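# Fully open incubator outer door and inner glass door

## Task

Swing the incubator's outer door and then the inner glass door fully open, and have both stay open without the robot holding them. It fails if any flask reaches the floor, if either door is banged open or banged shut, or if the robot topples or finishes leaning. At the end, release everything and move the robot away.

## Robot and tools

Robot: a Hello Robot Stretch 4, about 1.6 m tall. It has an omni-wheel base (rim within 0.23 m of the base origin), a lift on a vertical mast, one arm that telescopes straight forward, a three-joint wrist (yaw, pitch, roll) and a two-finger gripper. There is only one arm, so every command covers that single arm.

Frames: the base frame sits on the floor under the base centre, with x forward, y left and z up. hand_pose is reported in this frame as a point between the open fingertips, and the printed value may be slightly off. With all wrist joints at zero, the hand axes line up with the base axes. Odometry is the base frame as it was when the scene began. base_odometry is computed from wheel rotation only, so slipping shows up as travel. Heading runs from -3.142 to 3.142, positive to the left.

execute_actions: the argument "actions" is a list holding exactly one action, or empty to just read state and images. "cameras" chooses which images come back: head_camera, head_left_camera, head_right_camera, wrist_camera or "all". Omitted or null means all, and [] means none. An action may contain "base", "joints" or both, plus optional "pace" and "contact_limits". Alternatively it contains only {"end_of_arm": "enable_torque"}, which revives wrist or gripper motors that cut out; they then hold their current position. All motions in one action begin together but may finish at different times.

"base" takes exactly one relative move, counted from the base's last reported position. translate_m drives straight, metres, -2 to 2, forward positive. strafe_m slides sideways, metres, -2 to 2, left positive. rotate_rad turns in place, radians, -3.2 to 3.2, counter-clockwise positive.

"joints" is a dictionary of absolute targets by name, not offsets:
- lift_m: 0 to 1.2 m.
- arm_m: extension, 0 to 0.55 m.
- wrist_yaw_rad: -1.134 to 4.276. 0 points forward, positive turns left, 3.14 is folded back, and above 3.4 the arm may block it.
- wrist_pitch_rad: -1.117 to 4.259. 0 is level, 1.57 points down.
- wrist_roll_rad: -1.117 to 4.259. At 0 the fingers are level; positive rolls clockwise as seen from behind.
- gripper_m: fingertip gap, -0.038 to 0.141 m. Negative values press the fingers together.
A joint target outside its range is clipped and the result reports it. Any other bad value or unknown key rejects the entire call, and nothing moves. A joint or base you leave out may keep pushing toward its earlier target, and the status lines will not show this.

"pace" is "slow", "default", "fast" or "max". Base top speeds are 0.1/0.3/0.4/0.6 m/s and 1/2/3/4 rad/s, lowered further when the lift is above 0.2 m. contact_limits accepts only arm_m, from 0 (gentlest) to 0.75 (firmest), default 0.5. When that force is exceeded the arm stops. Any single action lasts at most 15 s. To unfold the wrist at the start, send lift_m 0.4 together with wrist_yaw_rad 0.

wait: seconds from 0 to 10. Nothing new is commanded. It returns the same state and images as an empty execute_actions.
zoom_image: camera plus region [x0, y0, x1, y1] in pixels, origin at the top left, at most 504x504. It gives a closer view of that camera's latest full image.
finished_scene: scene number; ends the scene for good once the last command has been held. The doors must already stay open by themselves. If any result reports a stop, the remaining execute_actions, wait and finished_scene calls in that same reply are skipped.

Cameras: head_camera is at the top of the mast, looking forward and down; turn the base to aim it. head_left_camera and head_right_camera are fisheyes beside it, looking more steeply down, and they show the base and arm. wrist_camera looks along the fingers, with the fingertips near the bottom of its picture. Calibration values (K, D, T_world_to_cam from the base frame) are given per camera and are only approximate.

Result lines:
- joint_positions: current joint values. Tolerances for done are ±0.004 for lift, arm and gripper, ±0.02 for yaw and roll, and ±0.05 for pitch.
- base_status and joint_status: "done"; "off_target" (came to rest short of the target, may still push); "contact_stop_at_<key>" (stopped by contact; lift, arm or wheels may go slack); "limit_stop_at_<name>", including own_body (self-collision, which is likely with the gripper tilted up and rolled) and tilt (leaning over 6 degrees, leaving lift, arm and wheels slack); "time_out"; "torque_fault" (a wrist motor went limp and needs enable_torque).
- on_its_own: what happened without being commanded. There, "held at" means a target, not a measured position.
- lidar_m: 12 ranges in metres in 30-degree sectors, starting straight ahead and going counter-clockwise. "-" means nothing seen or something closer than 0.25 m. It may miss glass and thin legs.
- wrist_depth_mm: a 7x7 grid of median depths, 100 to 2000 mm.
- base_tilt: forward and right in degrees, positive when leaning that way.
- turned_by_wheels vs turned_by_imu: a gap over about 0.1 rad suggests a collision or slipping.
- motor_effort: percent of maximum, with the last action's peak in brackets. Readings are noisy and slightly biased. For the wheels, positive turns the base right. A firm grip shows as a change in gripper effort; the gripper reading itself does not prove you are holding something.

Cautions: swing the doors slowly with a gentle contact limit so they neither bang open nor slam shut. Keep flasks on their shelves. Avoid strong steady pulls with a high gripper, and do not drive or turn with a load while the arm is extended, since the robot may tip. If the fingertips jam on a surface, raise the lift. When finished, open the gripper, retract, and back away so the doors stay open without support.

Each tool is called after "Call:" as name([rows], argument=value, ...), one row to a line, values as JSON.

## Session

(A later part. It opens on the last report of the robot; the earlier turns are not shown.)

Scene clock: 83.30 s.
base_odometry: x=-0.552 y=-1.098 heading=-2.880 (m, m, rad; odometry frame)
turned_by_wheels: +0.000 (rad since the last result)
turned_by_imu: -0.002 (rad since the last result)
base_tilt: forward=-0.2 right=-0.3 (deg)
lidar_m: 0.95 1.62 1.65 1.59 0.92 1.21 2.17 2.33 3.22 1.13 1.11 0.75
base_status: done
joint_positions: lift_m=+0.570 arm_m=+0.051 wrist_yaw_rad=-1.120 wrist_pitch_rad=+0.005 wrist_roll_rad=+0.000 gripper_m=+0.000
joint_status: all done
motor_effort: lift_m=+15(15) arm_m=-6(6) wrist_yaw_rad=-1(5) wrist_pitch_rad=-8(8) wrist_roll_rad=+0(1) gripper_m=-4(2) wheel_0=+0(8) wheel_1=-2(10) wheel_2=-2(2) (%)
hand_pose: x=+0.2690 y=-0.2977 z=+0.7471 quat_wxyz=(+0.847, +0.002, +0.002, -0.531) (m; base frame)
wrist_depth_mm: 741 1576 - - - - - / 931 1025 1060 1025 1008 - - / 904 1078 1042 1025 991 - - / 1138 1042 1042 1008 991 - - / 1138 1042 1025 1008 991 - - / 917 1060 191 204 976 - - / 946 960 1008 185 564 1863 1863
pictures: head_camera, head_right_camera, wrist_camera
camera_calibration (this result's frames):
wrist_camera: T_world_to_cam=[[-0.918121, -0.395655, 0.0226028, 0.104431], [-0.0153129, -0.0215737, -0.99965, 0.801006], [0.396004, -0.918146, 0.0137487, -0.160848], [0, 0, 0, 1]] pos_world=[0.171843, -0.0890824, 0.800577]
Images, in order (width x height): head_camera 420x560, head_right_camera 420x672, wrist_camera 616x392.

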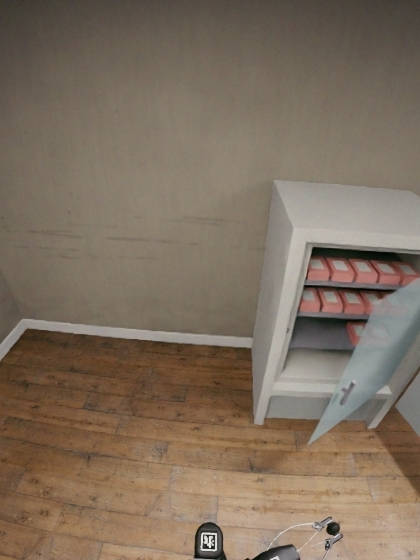

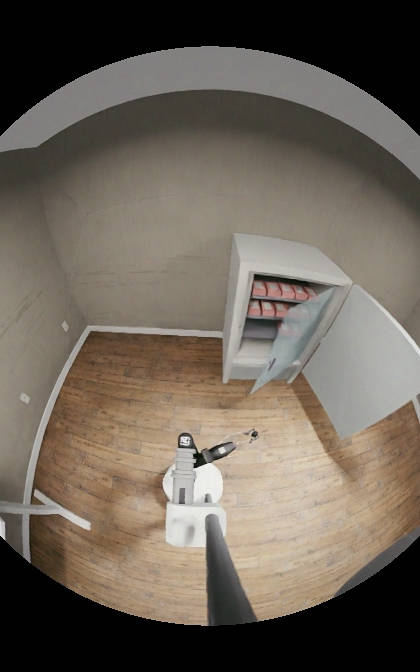

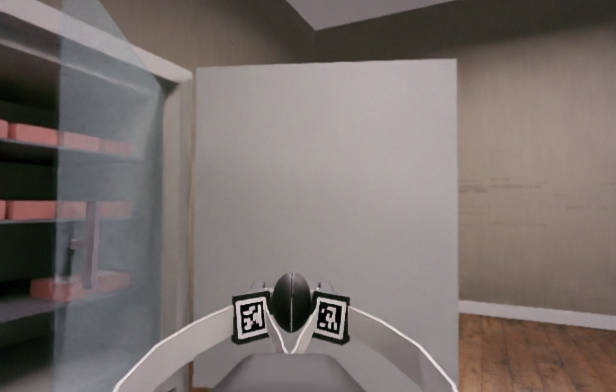

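Call:
execute_actions([
  {"base": {"translate_m": 0.1}, "joints": {"arm_m": 0.45}, "pace": "fast", "contact_limits": {"arm_m": 0.2}},
], cameras=["wrist_camera"])

Call:
execute_actions([
  {"base": {"strafe_m": -0.16}},
], cameras=["head_camera", "wrist_camera"])

Scene clock: 85.60 s.
base_odometry: x=-0.649 y=-1.124 heading=-2.880 (m, m, rad; odometry frame)
turned_by_wheels: +0.000 (rad since the last result)
turned_by_imu: -0.001 (rad since the last result)
base_tilt: forward=-0.2 right=-0.4 (deg)
lidar_m: 0.89 1.52 1.66 1.59 1.01 1.20 2.27 2.42 3.23 1.09 1.05 0.67
base_status: done
joint_positions: lift_m=+0.570 arm_m=+0.449 wrist_yaw_rad=-1.120 wrist_pitch_rad=+0.005 wrist_roll_rad=+0.000 gripper_m=+0.000
joint_status: all done
motor_effort: lift_m=+16(15) arm_m=+6(7) wrist_yaw_rad=-1(1) wrist_pitch_rad=-8(8) wrist_roll_rad=+1(1) gripper_m=-7(6) wheel_0=-2(8) wheel_1=-1(5) wheel_2=+1(11) (%)
contact_limits: arm_m 0.2
hand_pose: x=+0.6670 y=-0.2977 z=+0.7471 quat_wxyz=(+0.847, +0.001, +0.002, -0.531) (m; base frame)
wrist_depth_mm: 254 640 640 723 - - - / 253 445 866 854 854 820 809 / 254 723 723 842 842 820 798 / 253 496 917 842 831 820 798 / 253 866 931 854 831 809 798 / 252 788 192 204 820 798 798 / 253 480 544 184 488 809 798
pictures: wrist_camera
camera_calibration (this result's frames):
wrist_camera: T_world_to_cam=[[-0.91812, -0.395653, 0.0226866, 0.469741], [-0.0153877, -0.0216121, -0.999648, 0.807137], [0.396004, -0.918146, 0.0137543, -0.318444], [0, 0, 0, 1]] pos_world=[0.569804, -0.0890803, 0.800576]
Images, in order (width x height): wrist_camera 616x392.

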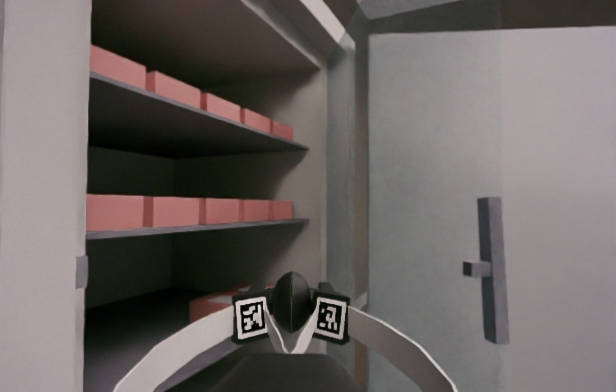

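Scene clock: 87.37 s.
base_odometry: x=-0.690 y=-0.969 heading=-2.880 (m, m, rad; odometry frame)
turned_by_wheels: +0.000 (rad since the last result)
turned_by_imu: +0.001 (rad since the last result)
base_tilt: forward=-0.2 right=-0.4 (deg)
lidar_m: 0.81 1.49 1.80 1.75 1.13 1.46 2.28 2.41 3.04 0.92 0.91 0.59
base_status: done
joint_positions: lift_m=+0.570 arm_m=+0.449 wrist_yaw_rad=-1.120 wrist_pitch_rad=+0.005 wrist_roll_rad=+0.000 gripper_m=+0.000
joint_status: not commanded
motor_effort: lift_m=+15(16) arm_m=+6(6) wrist_yaw_rad=-1(1) wrist_pitch_rad=-7(7) wrist_roll_rad=+1(1) gripper_m=-5(6) wheel_0=+1(4) wheel_1=+2(8) wheel_2=+1(0) (%)
hand_pose: x=+0.6670 y=-0.2977 z=+0.7471 quat_wxyz=(+0.847, +0.001, +0.002, -0.531) (m; base frame)
wrist_depth_mm: 370 640 640 699 691 676 661 / 389 439 732 699 699 668 668 / 668 732 723 699 683 676 661 / 370 496 723 691 691 676 661 / 668 820 723 699 683 661 654 / 691 788 191 204 676 166 647 / 508 477 517 184 415 167 647
pictures: head_camera, wrist_camera
camera_calibration (this result's frames):
wrist_camera: T_world_to_cam=[[-0.91812, -0.395653, 0.0226866, 0.469745], [-0.0153876, -0.0216121, -0.999648, 0.807137], [0.396004, -0.918146, 0.0137544, -0.318446], [0, 0, 0, 1]] pos_world=[0.569808, -0.0890803, 0.800576]
Images, in order (width x height): head_camera 420x560, wrist_camera 616x392.

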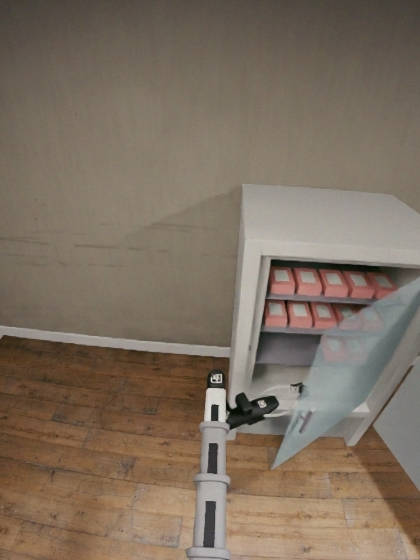

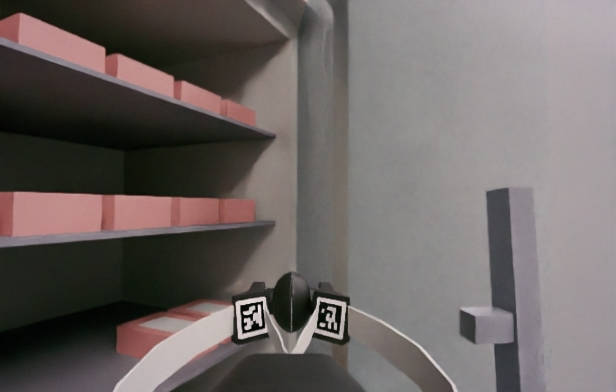

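Call:
execute_actions([
  {"base": {"strafe_m": -0.33}, "joints": {"arm_m": 0.25}, "pace": "slow"},
], cameras=["head_camera", "head_right_camera", "wrist_camera"])

Scene clock: 92.13 s.
base_odometry: x=-0.776 y=-0.651 heading=-2.880 (m, m, rad; odometry frame)
turned_by_wheels: +0.000 (rad since the last result)
turned_by_imu: +0.002 (rad since the last result)
base_tilt: forward=-0.3 right=-0.3 (deg)
lidar_m: 0.80 0.85 2.11 2.07 1.44 1.90 2.31 2.45 2.74 0.61 0.52 0.70
base_status: done
joint_positions: lift_m=+0.570 arm_m=+0.251 wrist_yaw_rad=-1.120 wrist_pitch_rad=+0.005 wrist_roll_rad=+0.000 gripper_m=+0.000
joint_status: all done
motor_effort: lift_m=+15(16) arm_m=-6(5) wrist_yaw_rad=-1(5) wrist_pitch_rad=-8(8) wrist_roll_rad=+1(1) gripper_m=-5(8) wheel_0=+3(12) wheel_1=+1(3) wheel_2=+1(3) (%)
hand_pose: x=+0.4691 y=-0.2977 z=+0.7471 quat_wxyz=(+0.847, +0.001, +0.002, -0.531) (m; base frame)
wrist_depth_mm: 477 469 462 449 439 430 421 / 477 466 459 445 436 427 415 / 469 466 455 449 433 424 418 / 469 462 455 442 430 424 413 / 466 462 452 442 433 421 413 / 466 459 192 204 427 415 413 / 462 459 445 185 294 415 407
pictures: head_camera, head_right_camera, wrist_camera
camera_calibration (this result's frames):
wrist_camera: T_world_to_cam=[[-0.918143, -0.395598, 0.0226866, 0.288076], [-0.0153889, -0.0216112, -0.999648, 0.804092], [0.395949, -0.918169, 0.0137543, -0.240061], [0, 0, 0, 1]] pos_world=[0.371921, -0.0890773, 0.800576]
Images, in order (width x height): head_camera 420x560, head_right_camera 420x672, wrist_camera 616x392.

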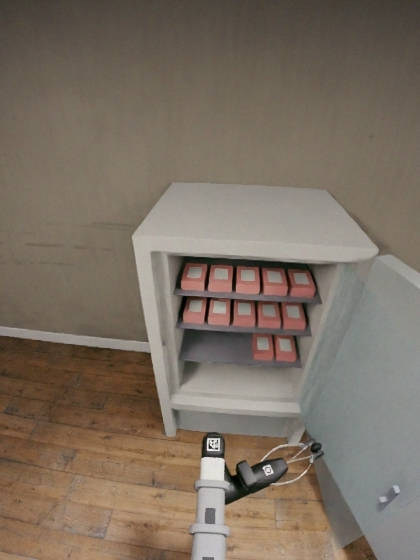

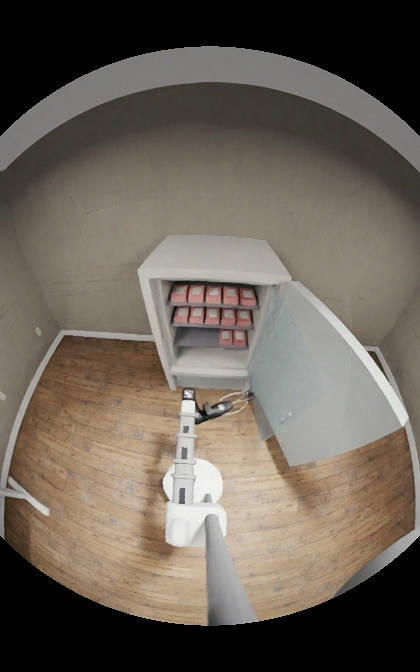

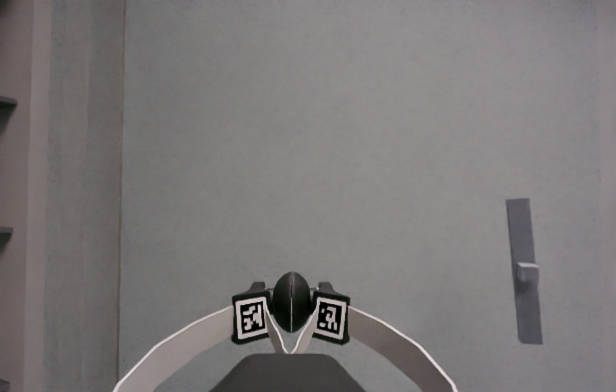

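Call:
wait(seconds=1.5)

Scene clock: 93.83 s.
base_odometry: x=-0.776 y=-0.651 heading=-2.880 (m, m, rad; odometry frame)
turned_by_wheels: +0.000 (rad since the last result)
turned_by_imu: +0.000 (rad since the last result)
base_tilt: forward=-0.3 right=-0.3 (deg)
lidar_m: 0.79 0.85 2.11 2.08 1.44 1.90 2.28 2.43 2.72 0.62 0.54 0.71
base_status: done
joint_positions: lift_m=+0.570 arm_m=+0.251 wrist_yaw_rad=-1.120 wrist_pitch_rad=+0.005 wrist_roll_rad=+0.000 gripper_m=+0.000
joint_status: all done
motor_effort: lift_m=+16(16) arm_m=-6(5) wrist_yaw_rad=-1(5) wrist_pitch_rad=-7(8) wrist_roll_rad=+1(1) gripper_m=-8(8) wheel_0=+3(12) wheel_1=+1(3) wheel_2=+0(3) (%)
hand_pose: x=+0.4691 y=-0.2977 z=+0.7471 quat_wxyz=(+0.847, +0.001, +0.002, -0.531) (m; base frame)
wrist_depth_mm: 480 469 459 445 436 430 418 / 473 469 459 449 436 424 418 / 473 466 452 445 433 427 415 / 469 462 452 442 430 424 413 / 466 462 452 442 430 418 415 / 466 459 191 204 427 415 410 / 462 459 449 185 294 415 413
wait: 1.50 s; at rest by 0.07 s
pictures: head_camera, head_left_camera, head_right_camera, wrist_camera
camera_calibration (this result's frames):
wrist_camera: T_world_to_cam=[[-0.918143, -0.395598, 0.0226867, 0.288076], [-0.0153891, -0.0216111, -0.999648, 0.804092], [0.395949, -0.918169, 0.0137542, -0.240061], [0, 0, 0, 1]] pos_world=[0.371921, -0.0890773, 0.800576]
Images, in order (width x height): head_camera 420x560, head_left_camera 420x672, head_right_camera 420x672, wrist_camera 616x392.

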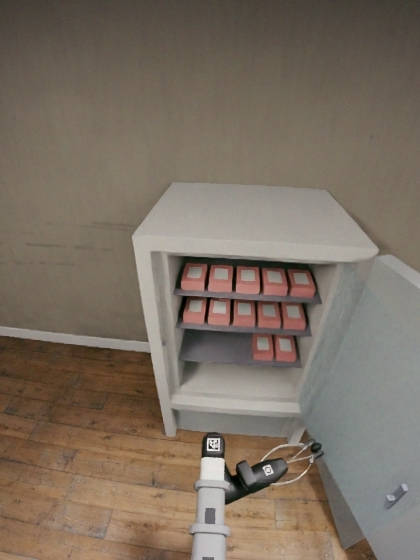

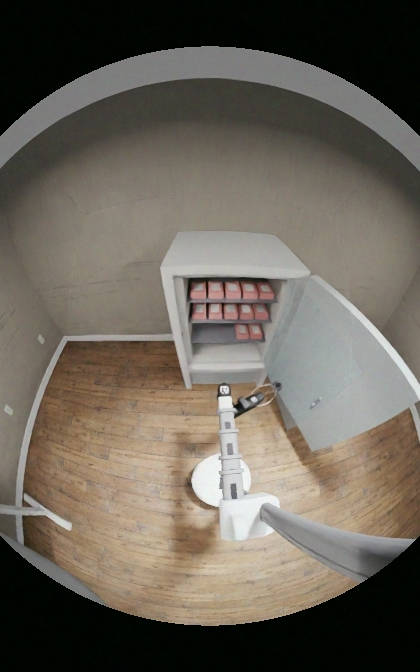

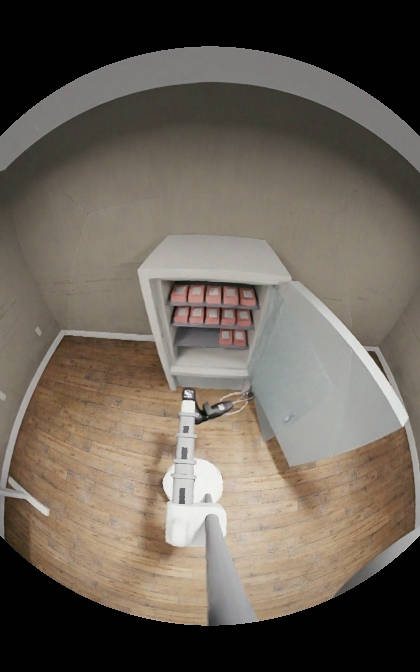

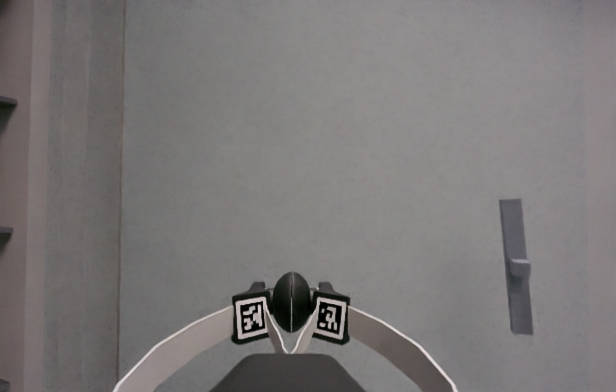

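Call:
execute_actions(actions=[])

Scene clock: 94.27 s.
base_odometry: x=-0.776 y=-0.651 heading=-2.880 (m, m, rad; odometry frame)
turned_by_wheels: +0.000 (rad since the last result)
turned_by_imu: +0.000 (rad since the last result)
base_tilt: forward=-0.3 right=-0.4 (deg)
lidar_m: 0.81 0.85 2.09 2.08 1.41 1.91 2.30 2.43 2.71 0.62 0.54 0.70
base_status: done
joint_positions: lift_m=+0.570 arm_m=+0.251 wrist_yaw_rad=-1.120 wrist_pitch_rad=+0.005 wrist_roll_rad=+0.000 gripper_m=+0.000
joint_status: all done
motor_effort: lift_m=+15(16) arm_m=-6(5) wrist_yaw_rad=-1(5) wrist_pitch_rad=-8(8) wrist_roll_rad=+0(1) gripper_m=-8(8) wheel_0=+3(12) wheel_1=+1(3) wheel_2=+0(3) (%)
hand_pose: x=+0.4691 y=-0.2977 z=+0.7471 quat_wxyz=(+0.847, +0.001, +0.002, -0.531) (m; base frame)
wrist_depth_mm: 480 473 455 449 439 424 421 / 473 469 455 449 436 427 418 / 473 469 455 445 433 427 418 / 469 462 452 442 433 424 415 / 466 462 452 439 430 421 413 / 469 459 191 204 427 418 413 / 462 459 445 185 296 418 410
pictures: head_camera, head_left_camera, head_right_camera, wrist_camera
camera_calibration (this result's frames):
wrist_camera: T_world_to_cam=[[-0.918144, -0.395598, 0.0226867, 0.288076], [-0.015389, -0.0216113, -0.999648, 0.804092], [0.395949, -0.918169, 0.0137544, -0.240061], [0, 0, 0, 1]] pos_world=[0.371921, -0.0890773, 0.800576]
Images, in order (width x height): head_camera 420x560, head_left_camera 420x672, head_right_camera 420x672, wrist_camera 616x392.

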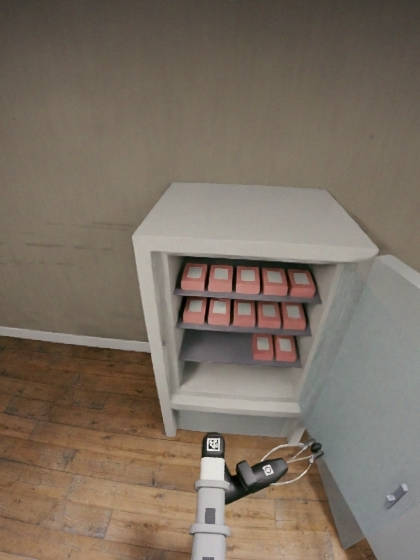

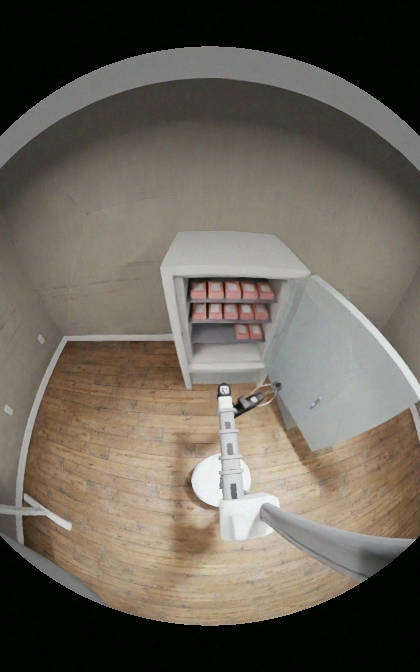

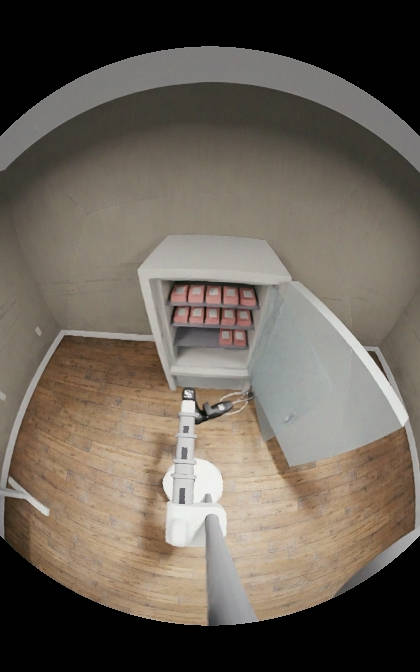

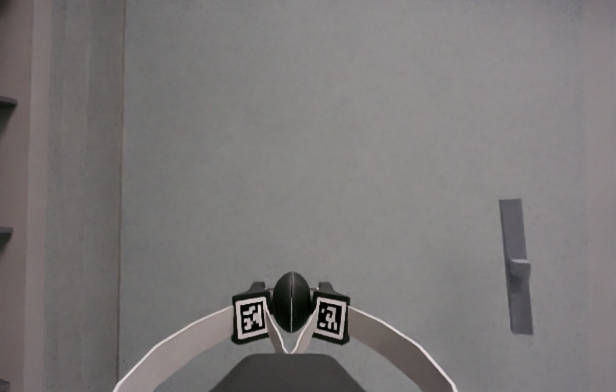

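Call:
execute_actions([
  {"base": {"strafe_m": -0.1}, "pace": "slow"},
], cameras=["wrist_camera", "head_camera"])

Scene clock: 96.67 s.
base_odometry: x=-0.801 y=-0.554 heading=-2.880 (m, m, rad; odometry frame)
turned_by_wheels: +0.000 (rad since the last result)
turned_by_imu: +0.000 (rad since the last result)
base_tilt: forward=-0.3 right=-0.2 (deg)
lidar_m: 0.79 0.85 2.10 2.19 1.51 2.11 2.30 2.44 2.59 0.52 0.45 0.60
base_status: done
joint_positions: lift_m=+0.570 arm_m=+0.251 wrist_yaw_rad=-1.120 wrist_pitch_rad=+0.005 wrist_roll_rad=+0.000 gripper_m=+0.000
joint_status: not commanded
motor_effort: lift_m=+15(15) arm_m=-6(6) wrist_yaw_rad=-1(1) wrist_pitch_rad=-8(8) wrist_roll_rad=+2(1) gripper_m=-6(5) wheel_0=+1(1) wheel_1=-1(3) wheel_2=+0(2) (%)
hand_pose: x=+0.4691 y=-0.2977 z=+0.7471 quat_wxyz=(+0.847, +0.001, +0.002, -0.531) (m; base frame)
wrist_depth_mm: 379 368 359 351 342 334 329 / 375 368 357 349 340 332 327 / 375 364 355 349 340 329 327 / 375 362 355 345 338 330 324 / 370 362 351 345 336 330 320 / 366 357 191 204 334 327 319 / 368 359 349 184 248 325 319
pictures: head_camera, wrist_camera
camera_calibration (this result's frames):
wrist_camera: T_world_to_cam=[[-0.918143, -0.395598, 0.0226866, 0.288073], [-0.0153889, -0.0216113, -0.999648, 0.804092], [0.395949, -0.918169, 0.0137545, -0.24006], [0, 0, 0, 1]] pos_world=[0.371918, -0.0890773, 0.800576]
Images, in order (width x height): head_camera 420x560, wrist_camera 616x392.

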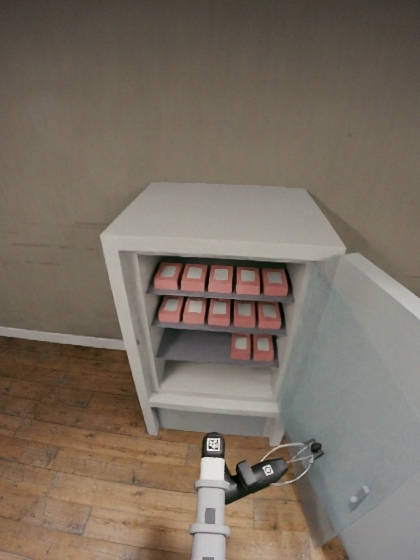

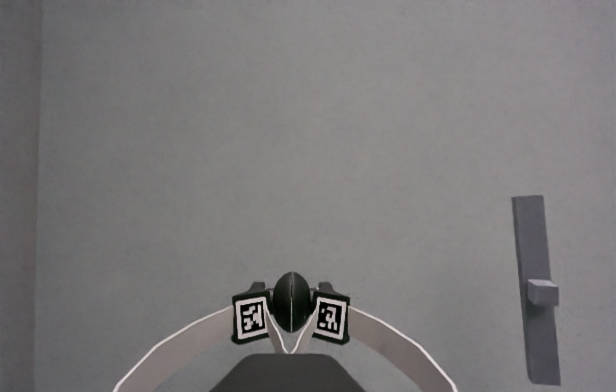

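Call:
execute_actions([
  {"base": {"strafe_m": -0.03}, "pace": "slow"},
], cameras=["wrist_camera", "head_camera"])

Scene clock: 98.10 s.
base_odometry: x=-0.809 y=-0.525 heading=-2.879 (m, m, rad; odometry frame)
turned_by_wheels: +0.000 (rad since the last result)
turned_by_imu: +0.000 (rad since the last result)
base_tilt: forward=-0.2 right=-0.4 (deg)
lidar_m: 0.79 0.84 2.09 2.21 1.55 2.11 2.30 2.46 2.59 0.49 0.46 0.57
base_status: done
joint_positions: lift_m=+0.570 arm_m=+0.251 wrist_yaw_rad=-1.122 wrist_pitch_rad=+0.005 wrist_roll_rad=+0.000 gripper_m=+0.000
joint_status: not commanded
motor_effort: lift_m=+16(15) arm_m=-6(6) wrist_yaw_rad=+4(4) wrist_pitch_rad=-7(8) wrist_roll_rad=+2(1) gripper_m=-7(7) wheel_0=+5(8) wheel_1=-1(3) wheel_2=+0(2) (%)
hand_pose: x=+0.4684 y=-0.2978 z=+0.7471 quat_wxyz=(+0.847, +0.001, +0.002, -0.532) (m; base frame)
wrist_depth_mm: 347 338 332 322 315 306 301 / 347 336 329 322 314 307 300 / 345 336 327 320 314 306 300 / 342 336 325 317 310 304 297 / 340 332 324 317 310 303 294 / 340 330 192 204 306 303 293 / 336 327 320 185 236 298 291
pictures: head_camera, wrist_camera
camera_calibration (this result's frames):
wrist_camera: T_world_to_cam=[[-0.918857, -0.393938, 0.0226803, 0.288299], [-0.0153654, -0.0217131, -0.999646, 0.80408], [0.394291, -0.91888, 0.0138982, -0.239434], [0, 0, 0, 1]] pos_world=[0.371667, -0.0889801, 0.800584]
Images, in order (width x height): head_camera 420x560, wrist_camera 616x392.

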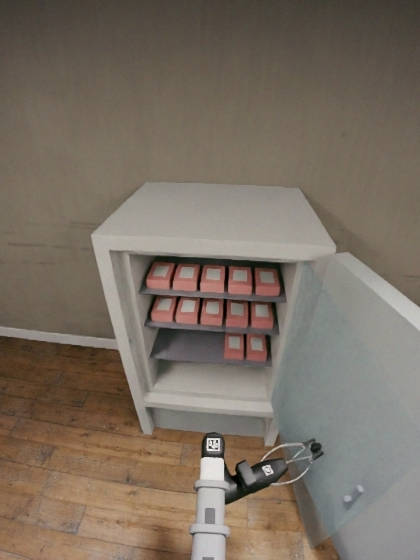

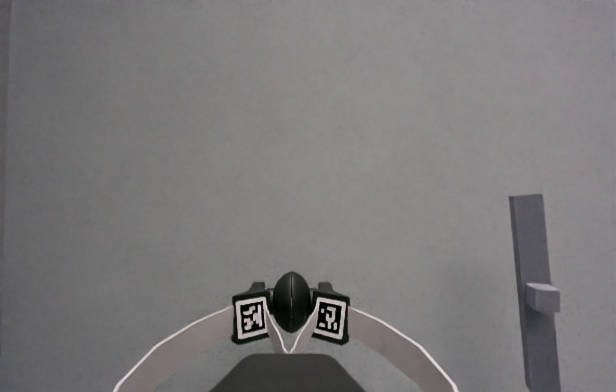

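Call:
execute_actions([
  {"base": {"strafe_m": -0.012}, "pace": "slow"},
], cameras=["wrist_camera"])

Scene clock: 99.23 s.
base_odometry: x=-0.812 y=-0.514 heading=-2.876 (m, m, rad; odometry frame)
turned_by_wheels: +0.003 (rad since the last result)
turned_by_imu: +0.003 (rad since the last result)
base_tilt: forward=-0.3 right=-0.5 (deg)
lidar_m: 0.81 0.84 2.09 2.23 1.55 2.16 2.30 2.46 2.57 0.48 0.44 0.45
base_status: done
joint_positions: lift_m=+0.570 arm_m=+0.250 wrist_yaw_rad=-1.128 wrist_pitch_rad=+0.003 wrist_roll_rad=+0.000 gripper_m=+0.000
joint_status: not commanded
on_its_own: wrist_yaw_rad is at rest, and its effort (+24) is outside its rest range (-13 to +13)
motor_effort: lift_m=+16(15) arm_m=+0(6) wrist_yaw_rad=+24(24) wrist_pitch_rad=-2(7) wrist_roll_rad=+0(0) gripper_m=-2(6) wheel_0=+30(34) wheel_1=+3(3) wheel_2=+4(4) (%)
hand_pose: x=+0.4654 y=-0.2981 z=+0.7476 quat_wxyz=(+0.845, +0.001, +0.001, -0.535) (m; base frame)
wrist_depth_mm: 343 336 327 319 310 301 297 / 342 332 324 317 309 301 296 / 342 332 325 315 309 300 296 / 338 332 322 315 307 300 294 / 338 327 320 312 306 298 291 / 334 327 190 203 304 297 289 / 334 324 317 154 300 294 216
pictures: wrist_camera
camera_calibration (this result's frames):
wrist_camera: T_world_to_cam=[[-0.921508, -0.387702, 0.0225987, 0.288583], [-0.0147264, -0.0232646, -0.999621, 0.803777], [0.388081, -0.921491, 0.015729, -0.237807], [0, 0, 0, 1]] pos_world=[0.370056, -0.0885533, 0.800691]
Images, in order (width x height): wrist_camera 616x392.

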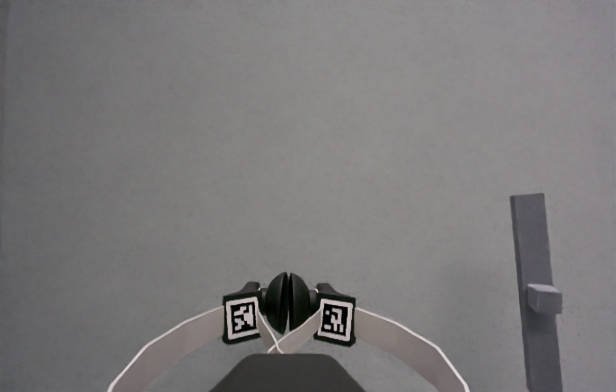

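At the stop. Backing off.

Call:
execute_actions([
  {"base": {"strafe_m": 0.15}, "joints": {"arm_m": 0.1}, "pace": "fast"},
])

Scene clock: 101.10 s.
base_odometry: x=-0.772 y=-0.659 heading=-2.877 (m, m, rad; odometry frame)
turned_by_wheels: +0.000 (rad since the last result)
turned_by_imu: -0.001 (rad since the last result)
base_tilt: forward=-0.3 right=-0.3 (deg)
lidar_m: 0.79 0.87 2.11 2.07 1.42 1.89 2.30 2.44 2.70 0.62 0.55 0.71
base_status: done
joint_positions: lift_m=+0.570 arm_m=+0.101 wrist_yaw_rad=-1.120 wrist_pitch_rad=+0.005 wrist_roll_rad=+0.000 gripper_m=+0.000
joint_status: all done
motor_effort: lift_m=+16(16) arm_m=-6(8) wrist_yaw_rad=+0(23) wrist_pitch_rad=-7(7) wrist_roll_rad=+2(1) gripper_m=-6(6) wheel_0=+0(26) wheel_1=-2(11) wheel_2=-1(5) (%)
hand_pose: x=+0.3189 y=-0.2978 z=+0.7471 quat_wxyz=(+0.847, +0.001, +0.002, -0.531) (m; base frame)
wrist_depth_mm: 559 535 517 504 496 484 477 / 554 530 517 504 492 480 477 / 544 530 512 504 488 477 477 / 544 525 508 496 488 477 469 / 539 521 508 496 484 473 469 / 539 521 191 203 480 469 466 / 535 517 500 184 322 469 466
pictures: head_camera, head_left_camera, head_right_camera, wrist_camera
camera_calibration (this result's frames):
wrist_camera: T_world_to_cam=[[-0.918336, -0.395148, 0.0227348, 0.150344], [-0.0153257, -0.0218969, -0.999643, 0.801755], [0.395505, -0.918356, 0.0140528, -0.18076], [0, 0, 0, 1]] pos_world=[0.221846, -0.0890378, 0.800591]
Images, in order (width x height): head_camera 420x560, head_left_camera 420x672, head_right_camera 420x672, wrist_camera 616x392.

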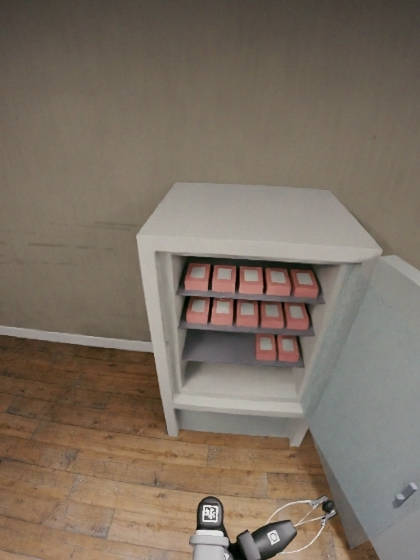

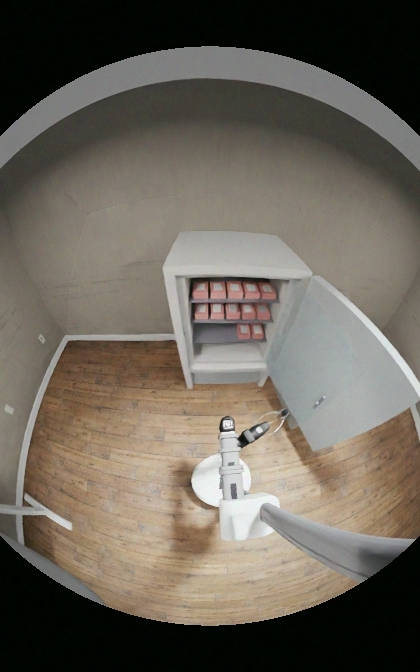

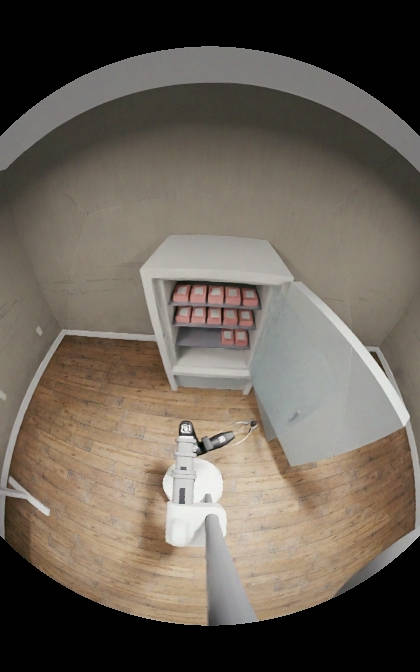

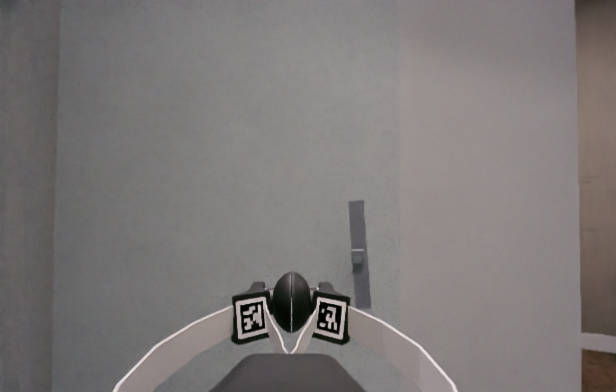

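Call:
finished_scene(scene=2)

The scene is finished: the task was done.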